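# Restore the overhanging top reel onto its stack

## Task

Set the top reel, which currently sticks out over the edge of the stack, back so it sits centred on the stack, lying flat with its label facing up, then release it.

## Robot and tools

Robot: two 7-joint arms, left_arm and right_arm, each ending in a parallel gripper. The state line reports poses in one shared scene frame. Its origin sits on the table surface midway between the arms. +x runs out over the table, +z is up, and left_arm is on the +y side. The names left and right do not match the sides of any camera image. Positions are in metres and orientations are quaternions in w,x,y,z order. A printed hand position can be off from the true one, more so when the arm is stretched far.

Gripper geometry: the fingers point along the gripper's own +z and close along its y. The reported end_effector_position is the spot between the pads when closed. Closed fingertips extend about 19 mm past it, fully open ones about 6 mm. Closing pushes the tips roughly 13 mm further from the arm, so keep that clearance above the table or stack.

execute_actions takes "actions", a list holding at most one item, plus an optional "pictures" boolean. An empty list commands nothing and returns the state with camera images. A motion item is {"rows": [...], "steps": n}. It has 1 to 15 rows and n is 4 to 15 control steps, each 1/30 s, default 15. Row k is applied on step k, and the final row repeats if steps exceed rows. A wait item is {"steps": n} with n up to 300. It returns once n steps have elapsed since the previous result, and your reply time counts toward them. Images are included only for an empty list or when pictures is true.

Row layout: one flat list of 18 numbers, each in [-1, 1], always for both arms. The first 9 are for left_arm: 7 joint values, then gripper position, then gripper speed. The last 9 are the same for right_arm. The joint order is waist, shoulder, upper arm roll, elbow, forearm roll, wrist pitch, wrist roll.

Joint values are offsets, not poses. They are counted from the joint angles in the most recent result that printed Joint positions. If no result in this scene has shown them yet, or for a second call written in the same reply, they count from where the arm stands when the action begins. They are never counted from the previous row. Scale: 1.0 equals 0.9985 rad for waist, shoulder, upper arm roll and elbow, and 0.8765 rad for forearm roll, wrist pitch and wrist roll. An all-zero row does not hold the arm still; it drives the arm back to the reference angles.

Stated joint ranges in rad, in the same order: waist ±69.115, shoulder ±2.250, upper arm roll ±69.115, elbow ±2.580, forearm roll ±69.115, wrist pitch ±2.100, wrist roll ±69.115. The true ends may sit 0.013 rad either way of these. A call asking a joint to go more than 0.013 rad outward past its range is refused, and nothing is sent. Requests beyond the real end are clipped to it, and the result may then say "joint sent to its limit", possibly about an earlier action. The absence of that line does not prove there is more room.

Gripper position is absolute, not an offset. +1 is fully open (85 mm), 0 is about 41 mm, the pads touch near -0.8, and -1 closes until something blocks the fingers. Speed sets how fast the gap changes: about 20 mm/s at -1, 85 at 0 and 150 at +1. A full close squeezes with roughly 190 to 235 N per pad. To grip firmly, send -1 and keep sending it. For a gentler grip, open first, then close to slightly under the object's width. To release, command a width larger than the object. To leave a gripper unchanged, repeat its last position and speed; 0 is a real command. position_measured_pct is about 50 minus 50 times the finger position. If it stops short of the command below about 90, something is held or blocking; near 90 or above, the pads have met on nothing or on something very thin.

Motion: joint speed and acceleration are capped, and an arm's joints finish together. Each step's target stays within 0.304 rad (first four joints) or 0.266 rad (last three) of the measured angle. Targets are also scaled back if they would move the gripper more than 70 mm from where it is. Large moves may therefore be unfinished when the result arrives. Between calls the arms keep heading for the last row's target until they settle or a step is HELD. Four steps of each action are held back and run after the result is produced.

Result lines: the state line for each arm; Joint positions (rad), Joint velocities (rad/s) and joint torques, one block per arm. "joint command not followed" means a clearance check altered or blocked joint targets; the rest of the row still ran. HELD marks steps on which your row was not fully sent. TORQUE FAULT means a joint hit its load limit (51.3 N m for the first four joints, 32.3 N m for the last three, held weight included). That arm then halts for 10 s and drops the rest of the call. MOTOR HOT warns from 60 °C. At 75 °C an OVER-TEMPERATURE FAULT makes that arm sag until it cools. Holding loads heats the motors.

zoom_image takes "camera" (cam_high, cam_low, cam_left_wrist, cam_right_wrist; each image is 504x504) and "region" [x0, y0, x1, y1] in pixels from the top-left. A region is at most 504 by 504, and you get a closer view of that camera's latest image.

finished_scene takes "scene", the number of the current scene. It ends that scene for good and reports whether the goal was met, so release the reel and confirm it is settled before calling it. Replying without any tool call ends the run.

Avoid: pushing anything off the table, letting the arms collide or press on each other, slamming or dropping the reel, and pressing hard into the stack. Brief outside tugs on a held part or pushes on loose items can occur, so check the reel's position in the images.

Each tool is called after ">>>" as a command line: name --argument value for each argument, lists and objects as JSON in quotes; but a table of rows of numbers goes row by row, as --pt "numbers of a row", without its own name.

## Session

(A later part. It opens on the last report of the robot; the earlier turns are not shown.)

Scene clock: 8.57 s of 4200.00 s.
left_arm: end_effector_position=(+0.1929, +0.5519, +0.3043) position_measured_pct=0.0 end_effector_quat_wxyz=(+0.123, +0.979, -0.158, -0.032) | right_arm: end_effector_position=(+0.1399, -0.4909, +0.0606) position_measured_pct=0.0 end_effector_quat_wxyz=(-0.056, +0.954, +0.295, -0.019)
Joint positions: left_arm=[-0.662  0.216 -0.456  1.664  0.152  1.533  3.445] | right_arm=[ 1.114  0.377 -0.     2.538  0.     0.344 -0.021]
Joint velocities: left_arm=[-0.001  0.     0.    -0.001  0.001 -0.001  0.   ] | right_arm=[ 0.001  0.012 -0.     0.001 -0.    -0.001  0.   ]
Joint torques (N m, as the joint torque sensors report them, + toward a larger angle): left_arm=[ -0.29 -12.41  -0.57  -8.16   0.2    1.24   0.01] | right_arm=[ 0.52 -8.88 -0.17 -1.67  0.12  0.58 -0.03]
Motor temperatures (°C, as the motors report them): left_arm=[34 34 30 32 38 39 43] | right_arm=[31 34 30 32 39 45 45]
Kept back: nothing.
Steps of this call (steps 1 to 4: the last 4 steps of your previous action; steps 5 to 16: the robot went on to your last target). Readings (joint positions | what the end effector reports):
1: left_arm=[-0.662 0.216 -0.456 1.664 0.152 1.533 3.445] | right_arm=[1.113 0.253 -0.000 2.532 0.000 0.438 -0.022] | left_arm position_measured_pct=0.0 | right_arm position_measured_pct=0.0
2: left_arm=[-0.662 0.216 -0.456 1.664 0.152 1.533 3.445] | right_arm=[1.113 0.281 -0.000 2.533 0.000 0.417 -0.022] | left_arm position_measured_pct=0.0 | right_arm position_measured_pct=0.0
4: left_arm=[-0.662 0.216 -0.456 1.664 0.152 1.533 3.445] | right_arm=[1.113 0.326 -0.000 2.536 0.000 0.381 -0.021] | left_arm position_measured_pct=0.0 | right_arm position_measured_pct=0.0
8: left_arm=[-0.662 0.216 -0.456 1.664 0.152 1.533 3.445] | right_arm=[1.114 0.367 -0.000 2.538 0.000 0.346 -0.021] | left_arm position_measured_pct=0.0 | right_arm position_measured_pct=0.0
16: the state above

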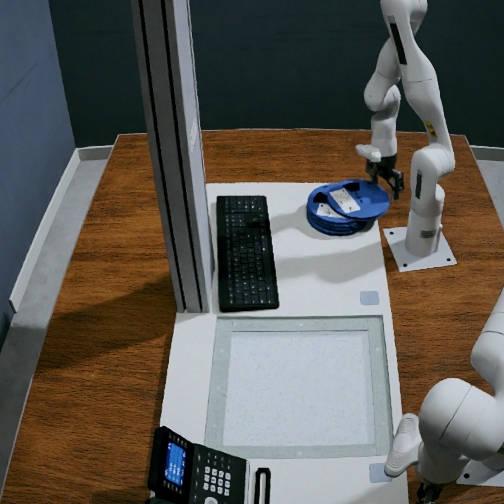

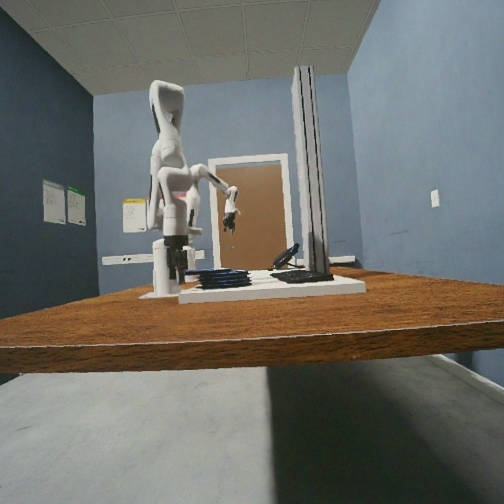

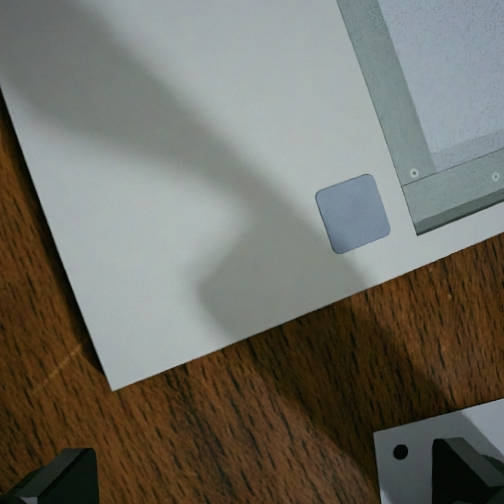

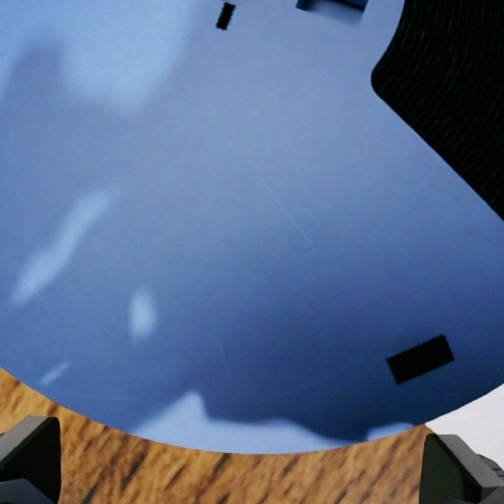

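>>> execute_actions --actions '[{"rows":[[0,0,0,0,0,0,0,1,0,-0.018,0,0,0.002,0,-0.001,-0.02,1,0],[0,0,0,0,0,0,0,1,0,-0.018,0,0,0.002,0,-0.001,-0.02,1,0],[0,0,0,0,0,0,0,1,0,-0.035,-0.001,0,0.004,0,-0.002,-0.04,1,0],[0,0,0,0,0,0,0,1,0,-0.035,-0.001,0,0.004,0,-0.002,-0.04,1,0],[0,0,0,0,0,0,0,1,0,-0.053,-0.001,0,0.006,0,-0.004,-0.06,1,0],[0,0,0,0,0,0,0,1,0,-0.053,-0.001,0,0.006,0,-0.004,-0.06,1,0],[0,0,0,0,0,0,0,1,0,-0.07,-0.002,0,0.008,0,-0.005,-0.08,1,0],[0,0,0,0,0,0,0,1,0,-0.07,-0.002,0,0.008,0,-0.005,-0.08,1,0],[0,0,0,0,0,0,0,1,0,-0.086,-0.004,0,0.007,0,-0.009,-0.099,1,0],[0,0,0,0,0,0,0,1,0,-0.086,-0.004,0,0.007,0,-0.009,-0.099,1,0],[0,0,0,0,0,0,0,1,0,-0.103,-0.005,0,0.0055,0,-0.013,-0.118,1,0],[0,0,0,0,0,0,0,1,0,-0.103,-0.005,0,0.0055,0,-0.013,-0.118,1,0],[0,0,0,0,0,0,0,1,0,-0.119,-0.007,0,0.004,0,-0.017,-0.136,1,0],[0,0,0,0,0,0,0,1,0,-0.119,-0.007,0,0.004,0,-0.017,-0.136,1,0],[0,0,0,0,0,0,0,1,0,-0.136,-0.009,0,0.003,0,-0.022,-0.155,1,0]],"steps":15}]'

>>> execute_actions --actions '[{"rows":[[0,0,0,0,0,0,0,1,0,-0.033,-0.003,0,-0.0025,0,-0.008,-0.038,1,0],[0,0,0,0,0,0,0,1,0,-0.041,-0.004,0,-0.003,0,-0.01,-0.047,1,0],[0,0,0,0,0,0,0,1,0,-0.049,-0.005,0,-0.004,0,-0.0125,-0.056,1,0],[0,0,0,0,0,0,0,1,0,-0.057,-0.006,0,-0.004,0,-0.015,-0.066,1,0],[0,0,0,0,0,0,0,1,0,-0.066,-0.007,0,-0.005,0,-0.017,-0.075,1,0],[0,0,0,0,0,0,0,1,0,-0.074,-0.008,0,-0.006,0,-0.019,-0.084,1,0],[0,0,0,0,0,0,0,1,0,-0.082,-0.0085,0,-0.006,0,-0.021,-0.094,1,0],[0,0,0,0,0,0,0,1,0,-0.09,-0.009,0,-0.007,0,-0.023,-0.103,1,0],[0,0,0,0,0,0,0,1,0,-0.098,-0.01,0,-0.0075,0,-0.025,-0.112,1,0],[0,0,0,0,0,0,0,1,0,-0.107,-0.011,0,-0.008,0,-0.027,-0.122,1,0],[0,0,0,0,0,0,0,1,0,-0.115,-0.012,0,-0.009,0,-0.029,-0.131,1,0],[0,0,0,0,0,0,0,1,0,-0.123,-0.013,0,-0.009,0,-0.031,-0.141,1,0],[0,0,0,0,0,0,0,1,0,-0.131,-0.014,0,-0.01,0,-0.033,-0.15,1,0],[0,0,0,0,0,0,0,1,0,-0.14,-0.0145,0,-0.011,0,-0.035,-0.159,1,0],[0,0,0,0,0,0,0,1,0,-0.155,-0.016,0,-0.012,0,-0.039,-0.177,1,0]],"steps":15}]'

>>> execute_actions --actions '[{"steps":13}]' --pictures true

>>> zoom_image --camera "cam_low" --region '[160, 250, 270, 305]'

>>> zoom_image --camera "cam_high" --region '[290, 160, 400, 250]'

>>> zoom_image --camera "cam_right_wrist" --region '[170, 0, 350, 170]'

Scene clock: 11.53 s of 4200.00 s.
left_arm: end_effector_position=(+0.1929, +0.5519, +0.3043) position_measured_pct=0.0 end_effector_quat_wxyz=(+0.123, +0.979, -0.158, -0.032) | right_arm: end_effector_position=(+0.1507, -0.4826, +0.0607) position_measured_pct=0.0 end_effector_quat_wxyz=(-0.054, +0.954, +0.295, -0.022)
Joint positions: left_arm=[-0.662  0.216 -0.456  1.664  0.152  1.533  3.445] | right_arm=[ 1.042  0.374 -0.     2.545  0.     0.338 -0.093]
Joint velocities: left_arm=[ 0.     0.001 -0.    -0.     0.001 -0.001 -0.   ] | right_arm=[-0.248 -0.019  0.005 -0.001  0.005 -0.04  -0.248]
Joint torques (N m, as the joint torque sensors report them, + toward a larger angle): left_arm=[ -0.14 -12.3   -0.71  -8.95   0.3    1.25   0.  ] | right_arm=[ 0.97 -9.56  0.17 -2.25  0.07  0.33  0.23]
Motor temperatures (°C, as the motors report them): left_arm=[34 34 30 32 38 39 43] | right_arm=[31 34 30 32 39 45 45]
Steps of this call (steps 1 to 15: the robot went on to your last target; steps 16 to 78: nothing new was sent; steps 79 to 89: the first 11 steps of this action). Readings (joint positions | what the end effector reports):
79: left_arm=[-0.662 0.216 -0.456 1.664 0.152 1.533 3.445] | right_arm=[1.113 0.378 0.000 2.539 0.000 0.344 -0.022] | left_arm position_measured_pct=0.0 | right_arm position_measured_pct=0.0
80: left_arm=[-0.662 0.216 -0.456 1.664 0.152 1.533 3.445] | right_arm=[1.107 0.378 0.000 2.539 0.000 0.344 -0.025] | left_arm position_measured_pct=0.0 | right_arm position_measured_pct=0.0
82: left_arm=[-0.662 0.216 -0.456 1.664 0.152 1.533 3.445] | right_arm=[1.095 0.377 0.000 2.540 0.000 0.343 -0.037] | left_arm position_measured_pct=0.0 | right_arm position_measured_pct=0.0
86: left_arm=[-0.662 0.216 -0.456 1.664 0.152 1.533 3.445] | right_arm=[1.065 0.376 -0.000 2.544 0.000 0.341 -0.068] | left_arm position_measured_pct=0.0 | right_arm position_measured_pct=0.0
89: the state above

Scene clock: 12.03 s of 4200.00 s.
left_arm: end_effector_position=(+0.1929, +0.5519, +0.3043) position_measured_pct=0.0 end_effector_quat_wxyz=(+0.123, +0.979, -0.158, -0.032) | right_arm: end_effector_position=(+0.1806, -0.4801, +0.0626) position_measured_pct=0.0 end_effector_quat_wxyz=(-0.030, +0.955, +0.295, -0.017)
Joint positions: left_arm=[-0.662  0.216 -0.456  1.664  0.152  1.533  3.445] | right_arm=[ 0.921  0.362  0.     2.537  0.     0.312 -0.215]
Joint velocities: left_arm=[-0.    -0.    -0.001  0.001 -0.001 -0.    -0.   ] | right_arm=[-0.247 -0.026  0.    -0.017 -0.    -0.052 -0.244]
Joint torques (N m, as the joint torque sensors report them, + toward a larger angle): left_arm=[  0.01 -12.12  -0.34  -8.4    0.16   1.21   0.24] | right_arm=[ 0.79 -8.7  -0.22 -1.72  0.03  0.37 -0.18]
Motor temperatures (°C, as the motors report them): left_arm=[34 34 30 32 38 39 43] | right_arm=[31 34 30 32 39 45 45]
Steps of this call (steps 1 to 4: the last 4 steps of your previous action; steps 5 to 15: the first 11 steps of this action, its rows measured from where the robot was after step 4). Readings (joint positions | what the end effector reports):
4: left_arm=[-0.662 0.216 -0.456 1.664 0.152 1.533 3.445] | right_arm=[1.009 0.371 -0.000 2.544 0.000 0.332 -0.126] | left_arm position_measured_pct=0.0 | right_arm position_measured_pct=0.0
5: left_arm=[-0.662 0.216 -0.456 1.664 0.152 1.533 3.445] | right_arm=[1.000 0.370 0.000 2.543 0.000 0.330 -0.135] | left_arm position_measured_pct=0.0 | right_arm position_measured_pct=0.0
6: left_arm=[-0.662 0.216 -0.456 1.664 0.152 1.533 3.445] | right_arm=[0.992 0.370 -0.000 2.542 0.000 0.328 -0.143] | left_arm position_measured_pct=0.0 | right_arm position_measured_pct=0.0
8: left_arm=[-0.662 0.216 -0.456 1.664 0.152 1.533 3.445] | right_arm=[0.977 0.368 0.000 2.541 0.000 0.325 -0.159] | left_arm position_measured_pct=0.0 | right_arm position_measured_pct=0.0
12: left_arm=[-0.662 0.216 -0.456 1.664 0.152 1.533 3.445] | right_arm=[0.945 0.365 0.000 2.539 0.000 0.318 -0.191] | left_arm position_measured_pct=0.0 | right_arm position_measured_pct=0.0
15: the state above

Scene clock: 12.47 s of 4200.00 s.
left_arm: end_effector_position=(+0.1929, +0.5519, +0.3043) position_measured_pct=0.0 end_effector_quat_wxyz=(+0.123, +0.979, -0.158, -0.032) | right_arm: end_effector_position=(+0.1975, -0.4773, +0.0640) position_measured_pct=0.0 end_effector_quat_wxyz=(-0.018, +0.955, +0.294, -0.012)
Joint positions: left_arm=[-0.662  0.216 -0.456  1.664  0.152  1.533  3.445] | right_arm=[ 0.856  0.356  0.     2.532  0.     0.298 -0.281]
Joint velocities: left_arm=[ 0.001  0.    -0.    -0.001  0.     0.     0.001] | right_arm=[-0.017 -0.003  0.     0.002  0.001 -0.001 -0.005]
Joint torques (N m, as the joint torque sensors report them, + toward a larger angle): left_arm=[  0.1  -12.2   -0.35  -8.47   0.2    1.26   0.31] | right_arm=[ 0.94 -9.25 -0.36 -2.16  0.   -0.07  0.36]
Motor temperatures (°C, as the motors report them): left_arm=[34 34 30 32 38 39 43] | right_arm=[31 34 30 32 39 45 45]
Kept back: nothing.
Steps of this call (steps 1 to 4: the last 4 steps of your previous action; steps 5 to 13: the robot went on to your last target). Readings (joint positions | what the end effector reports):
1: left_arm=[-0.662 0.216 -0.456 1.664 0.152 1.533 3.445] | right_arm=[0.912 0.361 0.000 2.536 0.000 0.311 -0.223] | left_arm position_measured_pct=0.0 | right_arm position_measured_pct=0.0
2: left_arm=[-0.662 0.216 -0.456 1.664 0.152 1.533 3.445] | right_arm=[0.904 0.360 0.000 2.536 0.000 0.309 -0.232] | left_arm position_measured_pct=0.0 | right_arm position_measured_pct=0.0
4: left_arm=[-0.662 0.216 -0.456 1.664 0.152 1.533 3.445] | right_arm=[0.888 0.359 0.000 2.535 0.000 0.305 -0.248] | left_arm position_measured_pct=0.0 | right_arm position_measured_pct=0.0
8: left_arm=[-0.662 0.216 -0.456 1.664 0.152 1.533 3.445] | right_arm=[0.862 0.356 -0.000 2.532 0.000 0.299 -0.277] | left_arm position_measured_pct=0.0 | right_arm position_measured_pct=0.0
13: the state above

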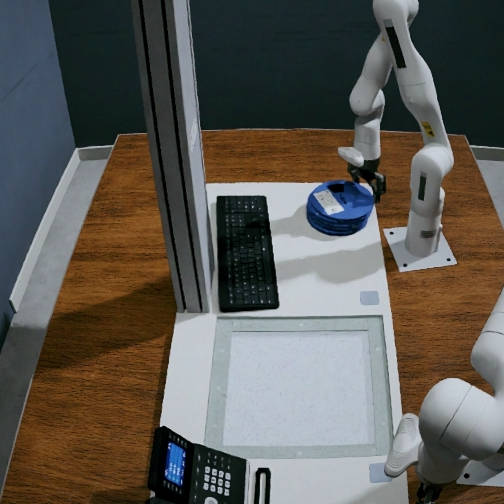

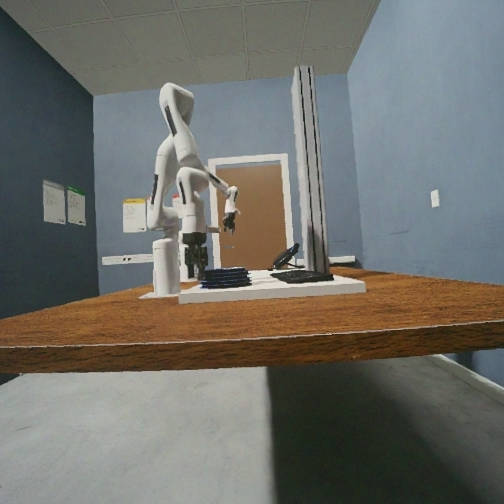

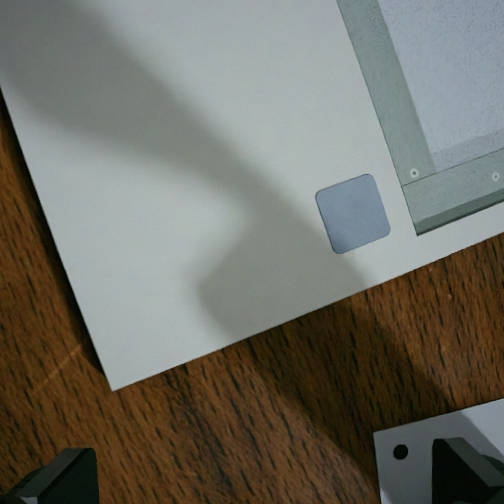

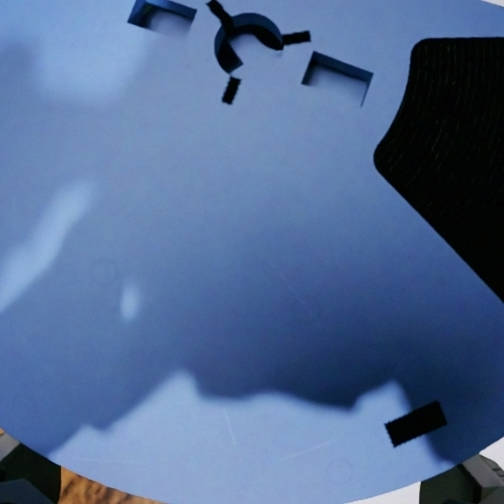

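Region (160, 250, 270, 305) of cam_low's 504x504 image, scaled by 4.582, with more detail than that image has.

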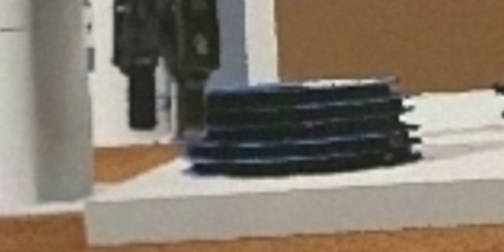

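Region (290, 160, 400, 250) of cam_high's 504x504 image, scaled by 4.582, with more detail than that image has; it fills the top 412 rows of this view, and the rest is white.

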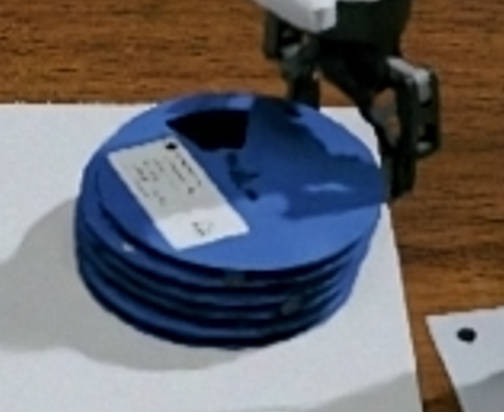

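Region (170, 0, 350, 170) of cam_right_wrist's 504x504 image, scaled by 2.800.

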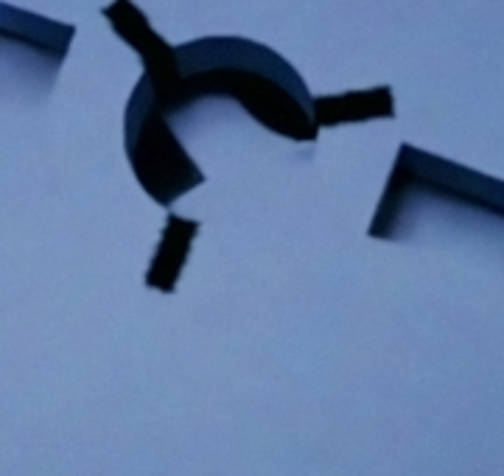

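>>> execute_actions --actions '[{"rows":[[0,0,0,0,0,0,0,1,0,-0.008,0,0,0,0,-0.007,-0.008,1,0],[0,0,0,0,0,0,0,1,0,-0.008,0,0,0,0,-0.007,-0.008,1,0],[0,0,0,0,0,0,0,1,0,-0.015,0,0,0,0,-0.015,-0.016,1,0],[0,0,0,0,0,0,0,1,0,-0.015,0,0,0,0,-0.015,-0.016,1,0],[0,0,0,0,0,0,0,1,0,-0.022,0,0,0,0,-0.022,-0.024,1,0],[0,0,0,0,0,0,0,1,0,-0.022,0,0,0,0,-0.022,-0.024,1,0],[0,0,0,0,0,0,0,1,0,-0.029,0,0,0,0,-0.029,-0.032,1,0]],"steps":15}]'

>>> execute_actions --actions '[{"steps":5}]' --pictures true

>>> zoom_image --camera "cam_low" --region '[160, 250, 270, 305]'

>>> zoom_image --camera "cam_high" --region '[290, 160, 400, 250]'

>>> zoom_image --camera "cam_right_wrist" --region '[170, 0, 350, 170]'

Scene clock: 13.03 s of 4200.00 s.
left_arm: end_effector_position=(+0.1929, +0.5519, +0.3043) position_measured_pct=0.0 end_effector_quat_wxyz=(+0.123, +0.979, -0.158, -0.032) | right_arm: end_effector_position=(+0.2069, -0.4776, +0.0637) position_measured_pct=0.0 end_effector_quat_wxyz=(-0.009, +0.956, +0.294, -0.006)
Joint positions: left_arm=[-0.662  0.216 -0.456  1.664  0.152  1.533  3.445] | right_arm=[ 0.83   0.356  0.     2.532  0.001  0.275 -0.308]
Joint velocities: left_arm=[ 0.001 -0.    -0.    -0.    -0.001  0.001  0.   ] | right_arm=[-0.021  0.001  0.002  0.004  0.001 -0.019 -0.024]
Joint torques (N m, as the joint torque sensors report them, + toward a larger angle): left_arm=[ -0.08 -12.37  -0.63  -8.37   0.37   1.05   0.11] | right_arm=[ 0.63 -9.1  -0.06 -3.44  0.24 -0.05  0.03]
Motor temperatures (°C, as the motors report them): left_arm=[34 34 30 32 38 39 43] | right_arm=[31 34 30 32 39 45 45]
Steps of this call (steps 1 to 6: the robot went on to your last target; steps 7 to 17: the first 11 steps of this action). Readings (joint positions | what the end effector reports):
7: left_arm=[-0.662 0.216 -0.456 1.664 0.152 1.533 3.445] | right_arm=[0.854 0.355 0.000 2.532 0.000 0.298 -0.282] | left_arm position_measured_pct=0.0 | right_arm position_measured_pct=0.0
8: left_arm=[-0.662 0.216 -0.456 1.664 0.152 1.533 3.445] | right_arm=[0.852 0.355 0.000 2.532 0.000 0.296 -0.284] | left_arm position_measured_pct=0.0 | right_arm position_measured_pct=0.0
10: left_arm=[-0.662 0.216 -0.456 1.664 0.152 1.533 3.445] | right_arm=[0.847 0.356 0.000 2.532 0.001 0.291 -0.289] | left_arm position_measured_pct=0.0 | right_arm position_measured_pct=0.0
14: left_arm=[-0.662 0.216 -0.456 1.664 0.152 1.533 3.445] | right_arm=[0.835 0.356 0.000 2.532 0.001 0.280 -0.301] | left_arm position_measured_pct=0.0 | right_arm position_measured_pct=0.0
17: the state above

Scene clock: 13.20 s of 4200.00 s.
left_arm: end_effector_position=(+0.1929, +0.5519, +0.3043) position_measured_pct=0.0 end_effector_quat_wxyz=(+0.123, +0.979, -0.158, -0.032) | right_arm: end_effector_position=(+0.2073, -0.4775, +0.0637) position_measured_pct=0.0 end_effector_quat_wxyz=(-0.008, +0.956, +0.295, -0.006)
Joint positions: left_arm=[-0.662  0.216 -0.456  1.664  0.152  1.533  3.445] | right_arm=[ 0.828  0.356  0.     2.533  0.001  0.274 -0.309]
Joint velocities: left_arm=[ 0.    -0.    -0.    -0.001  0.    -0.    -0.001] | right_arm=[-0.006  0.     0.001  0.003  0.001 -0.002 -0.001]
Joint torques (N m, as the joint torque sensors report them, + toward a larger angle): left_arm=[ -0.08 -12.45  -0.56  -8.5    0.23   1.01   0.07] | right_arm=[ 0.2  -9.29 -0.61 -3.45  0.12 -0.09  0.  ]
Motor temperatures (°C, as the motors report them): left_arm=[34 34 30 32 38 39 43] | right_arm=[31 34 30 32 39 45 45]
Kept back: nothing.
Steps of this call (steps 1 to 4: the last 4 steps of your previous action; step 5: the robot went on to your last target). Readings (joint positions | what the end effector reports):
1: left_arm=[-0.662 0.216 -0.456 1.664 0.152 1.533 3.445] | right_arm=[0.829 0.356 0.000 2.532 0.001 0.274 -0.308] | left_arm position_measured_pct=0.0 | right_arm position_measured_pct=0.0
2: left_arm=[-0.662 0.216 -0.456 1.664 0.152 1.533 3.445] | right_arm=[0.829 0.356 0.000 2.532 0.001 0.274 -0.309] | left_arm position_measured_pct=0.0 | right_arm position_measured_pct=0.0
4: left_arm=[-0.662 0.216 -0.456 1.664 0.152 1.533 3.445] | right_arm=[0.828 0.356 0.000 2.533 0.001 0.274 -0.309] | left_arm position_measured_pct=0.0 | right_arm position_measured_pct=0.0
5: the state above

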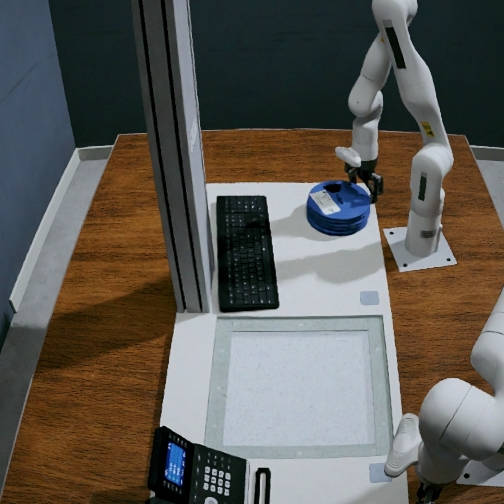

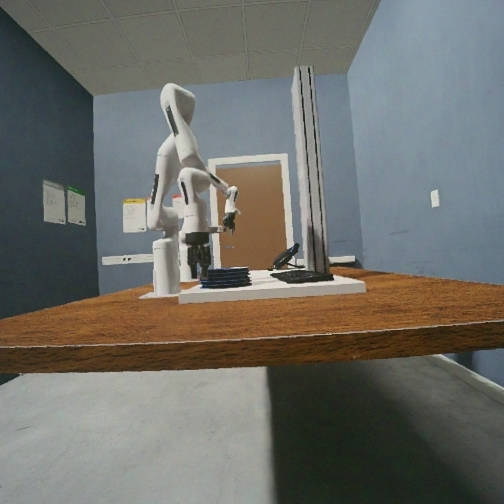

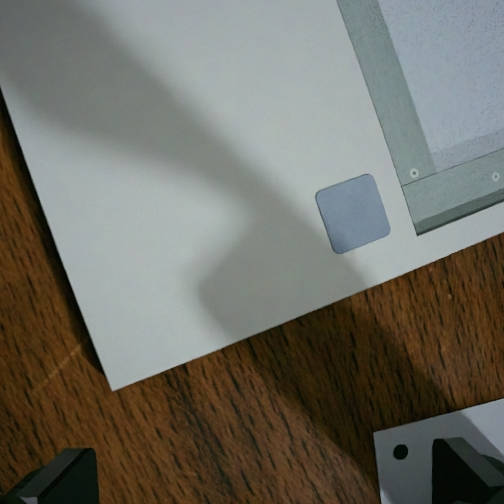

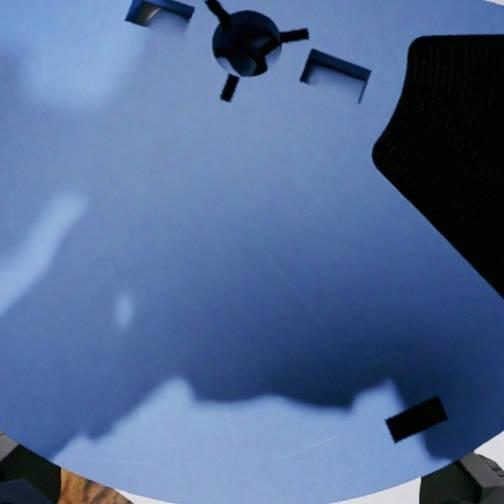

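Region (160, 250, 270, 305) of cam_low's 504x504 image, scaled by 4.582, with more detail than that image has.

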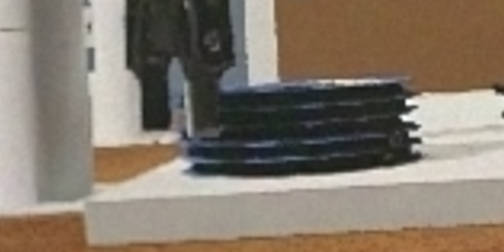

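Region (290, 160, 400, 250) of cam_high's 504x504 image, scaled by 4.582, with more detail than that image has; it fills the top 412 rows of this view, and the rest is white.

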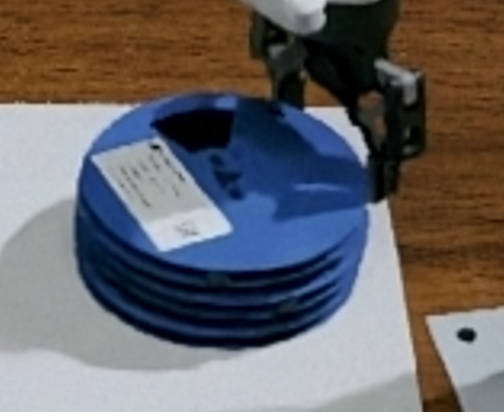

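Region (170, 0, 350, 170) of cam_right_wrist's 504x504 image, scaled by 2.800.

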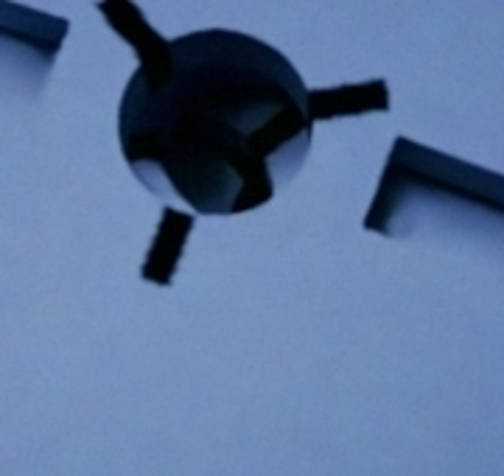

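>>> execute_actions --actions '[{"rows":[[0,0,0,0,0,0,0,1,0,0.1,0,0,0,0,0.02,0.1,1,0]],"steps":15}]' --pictures true

>>> zoom_image --camera "cam_low" --region '[160, 250, 270, 305]'

>>> zoom_image --camera "cam_high" --region '[290, 160, 400, 250]'

Scene clock: 13.73 s of 4200.00 s.
left_arm: end_effector_position=(+0.1929, +0.5519, +0.3043) position_measured_pct=0.0 end_effector_quat_wxyz=(+0.123, +0.979, -0.158, -0.032) | right_arm: end_effector_position=(+0.1880, -0.4880, +0.0638) position_measured_pct=0.0 end_effector_quat_wxyz=(-0.016, +0.957, +0.291, -0.009)
Joint positions: left_arm=[-0.662  0.217 -0.456  1.664  0.152  1.533  3.445] | right_arm=[ 0.923  0.356  0.001  2.533  0.001  0.291 -0.222]
Joint velocities: left_arm=[-0.    -0.001  0.     0.     0.     0.001 -0.   ] | right_arm=[ 0.04  -0.001 -0.006 -0.001 -0.001  0.002  0.01 ]
Joint torques (N m, as the joint torque sensors report them, + toward a larger angle): left_arm=[  0.26 -12.43  -0.49  -8.46   0.     1.29   0.25] | right_arm=[ 0.94 -8.98 -0.16 -2.09  0.31  0.33  0.32]
Motor temperatures (°C, as the motors report them): left_arm=[34 34 30 32 38 39 43] | right_arm=[31 34 30 32 39 45 45]
Steps of this call (steps 1 to 5: the robot went on to your last target; steps 6 to 16: the first 11 steps of this action). Readings (joint positions | what the end effector reports):
6: left_arm=[-0.662 0.216 -0.456 1.664 0.152 1.533 3.445] | right_arm=[0.829 0.356 0.000 2.533 0.001 0.273 -0.309] | left_arm position_measured_pct=0.0 | right_arm position_measured_pct=0.0
7: left_arm=[-0.662 0.216 -0.456 1.664 0.152 1.533 3.445] | right_arm=[0.836 0.356 -0.000 2.532 0.000 0.274 -0.305] | left_arm position_measured_pct=0.0 | right_arm position_measured_pct=0.0
9: left_arm=[-0.662 0.217 -0.456 1.664 0.152 1.533 3.445] | right_arm=[0.865 0.356 -0.001 2.532 0.000 0.278 -0.284] | left_arm position_measured_pct=0.0 | right_arm position_measured_pct=0.0
13: left_arm=[-0.662 0.217 -0.456 1.664 0.152 1.533 3.445] | right_arm=[0.917 0.356 0.001 2.533 0.001 0.289 -0.229] | left_arm position_measured_pct=0.0 | right_arm position_measured_pct=0.0
16: the state above

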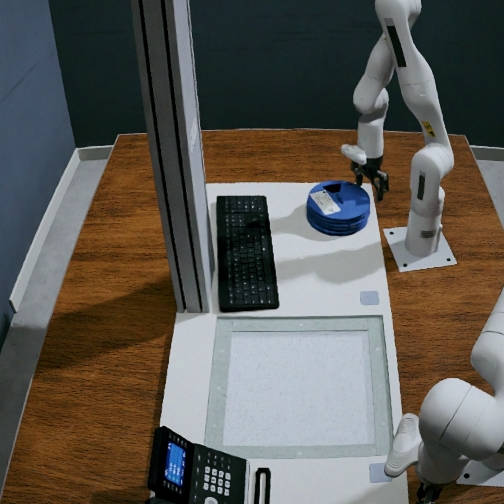

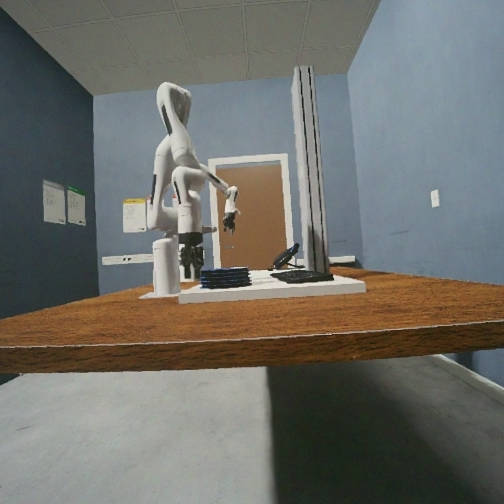

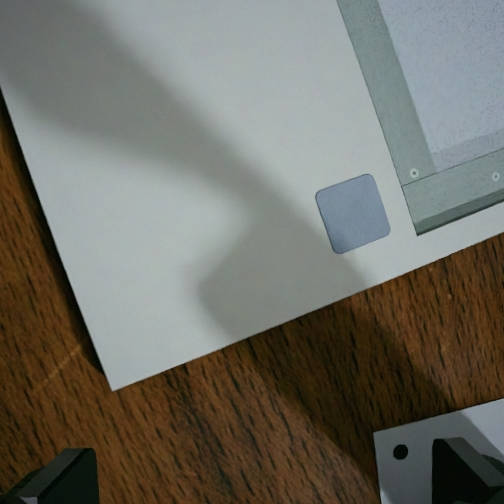

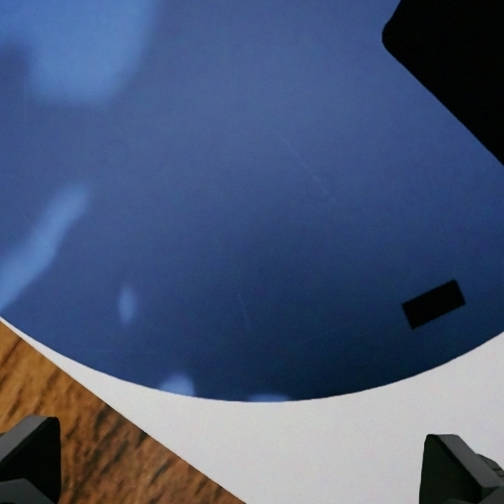

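Region (160, 250, 270, 305) of cam_low's 504x504 image, scaled by 4.582, with more detail than that image has.

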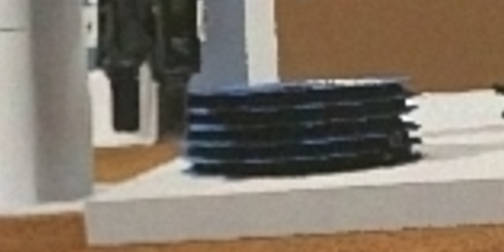

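Region (290, 160, 400, 250) of cam_high's 504x504 image, scaled by 4.582, with more detail than that image has; it fills the top 412 rows of this view, and the rest is white.

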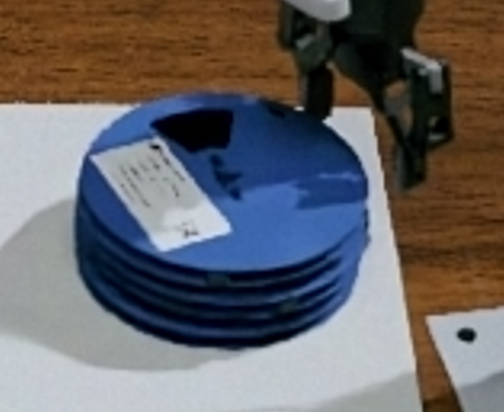

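>>> finished_scene --scene 2

The scene is finished: the task was done.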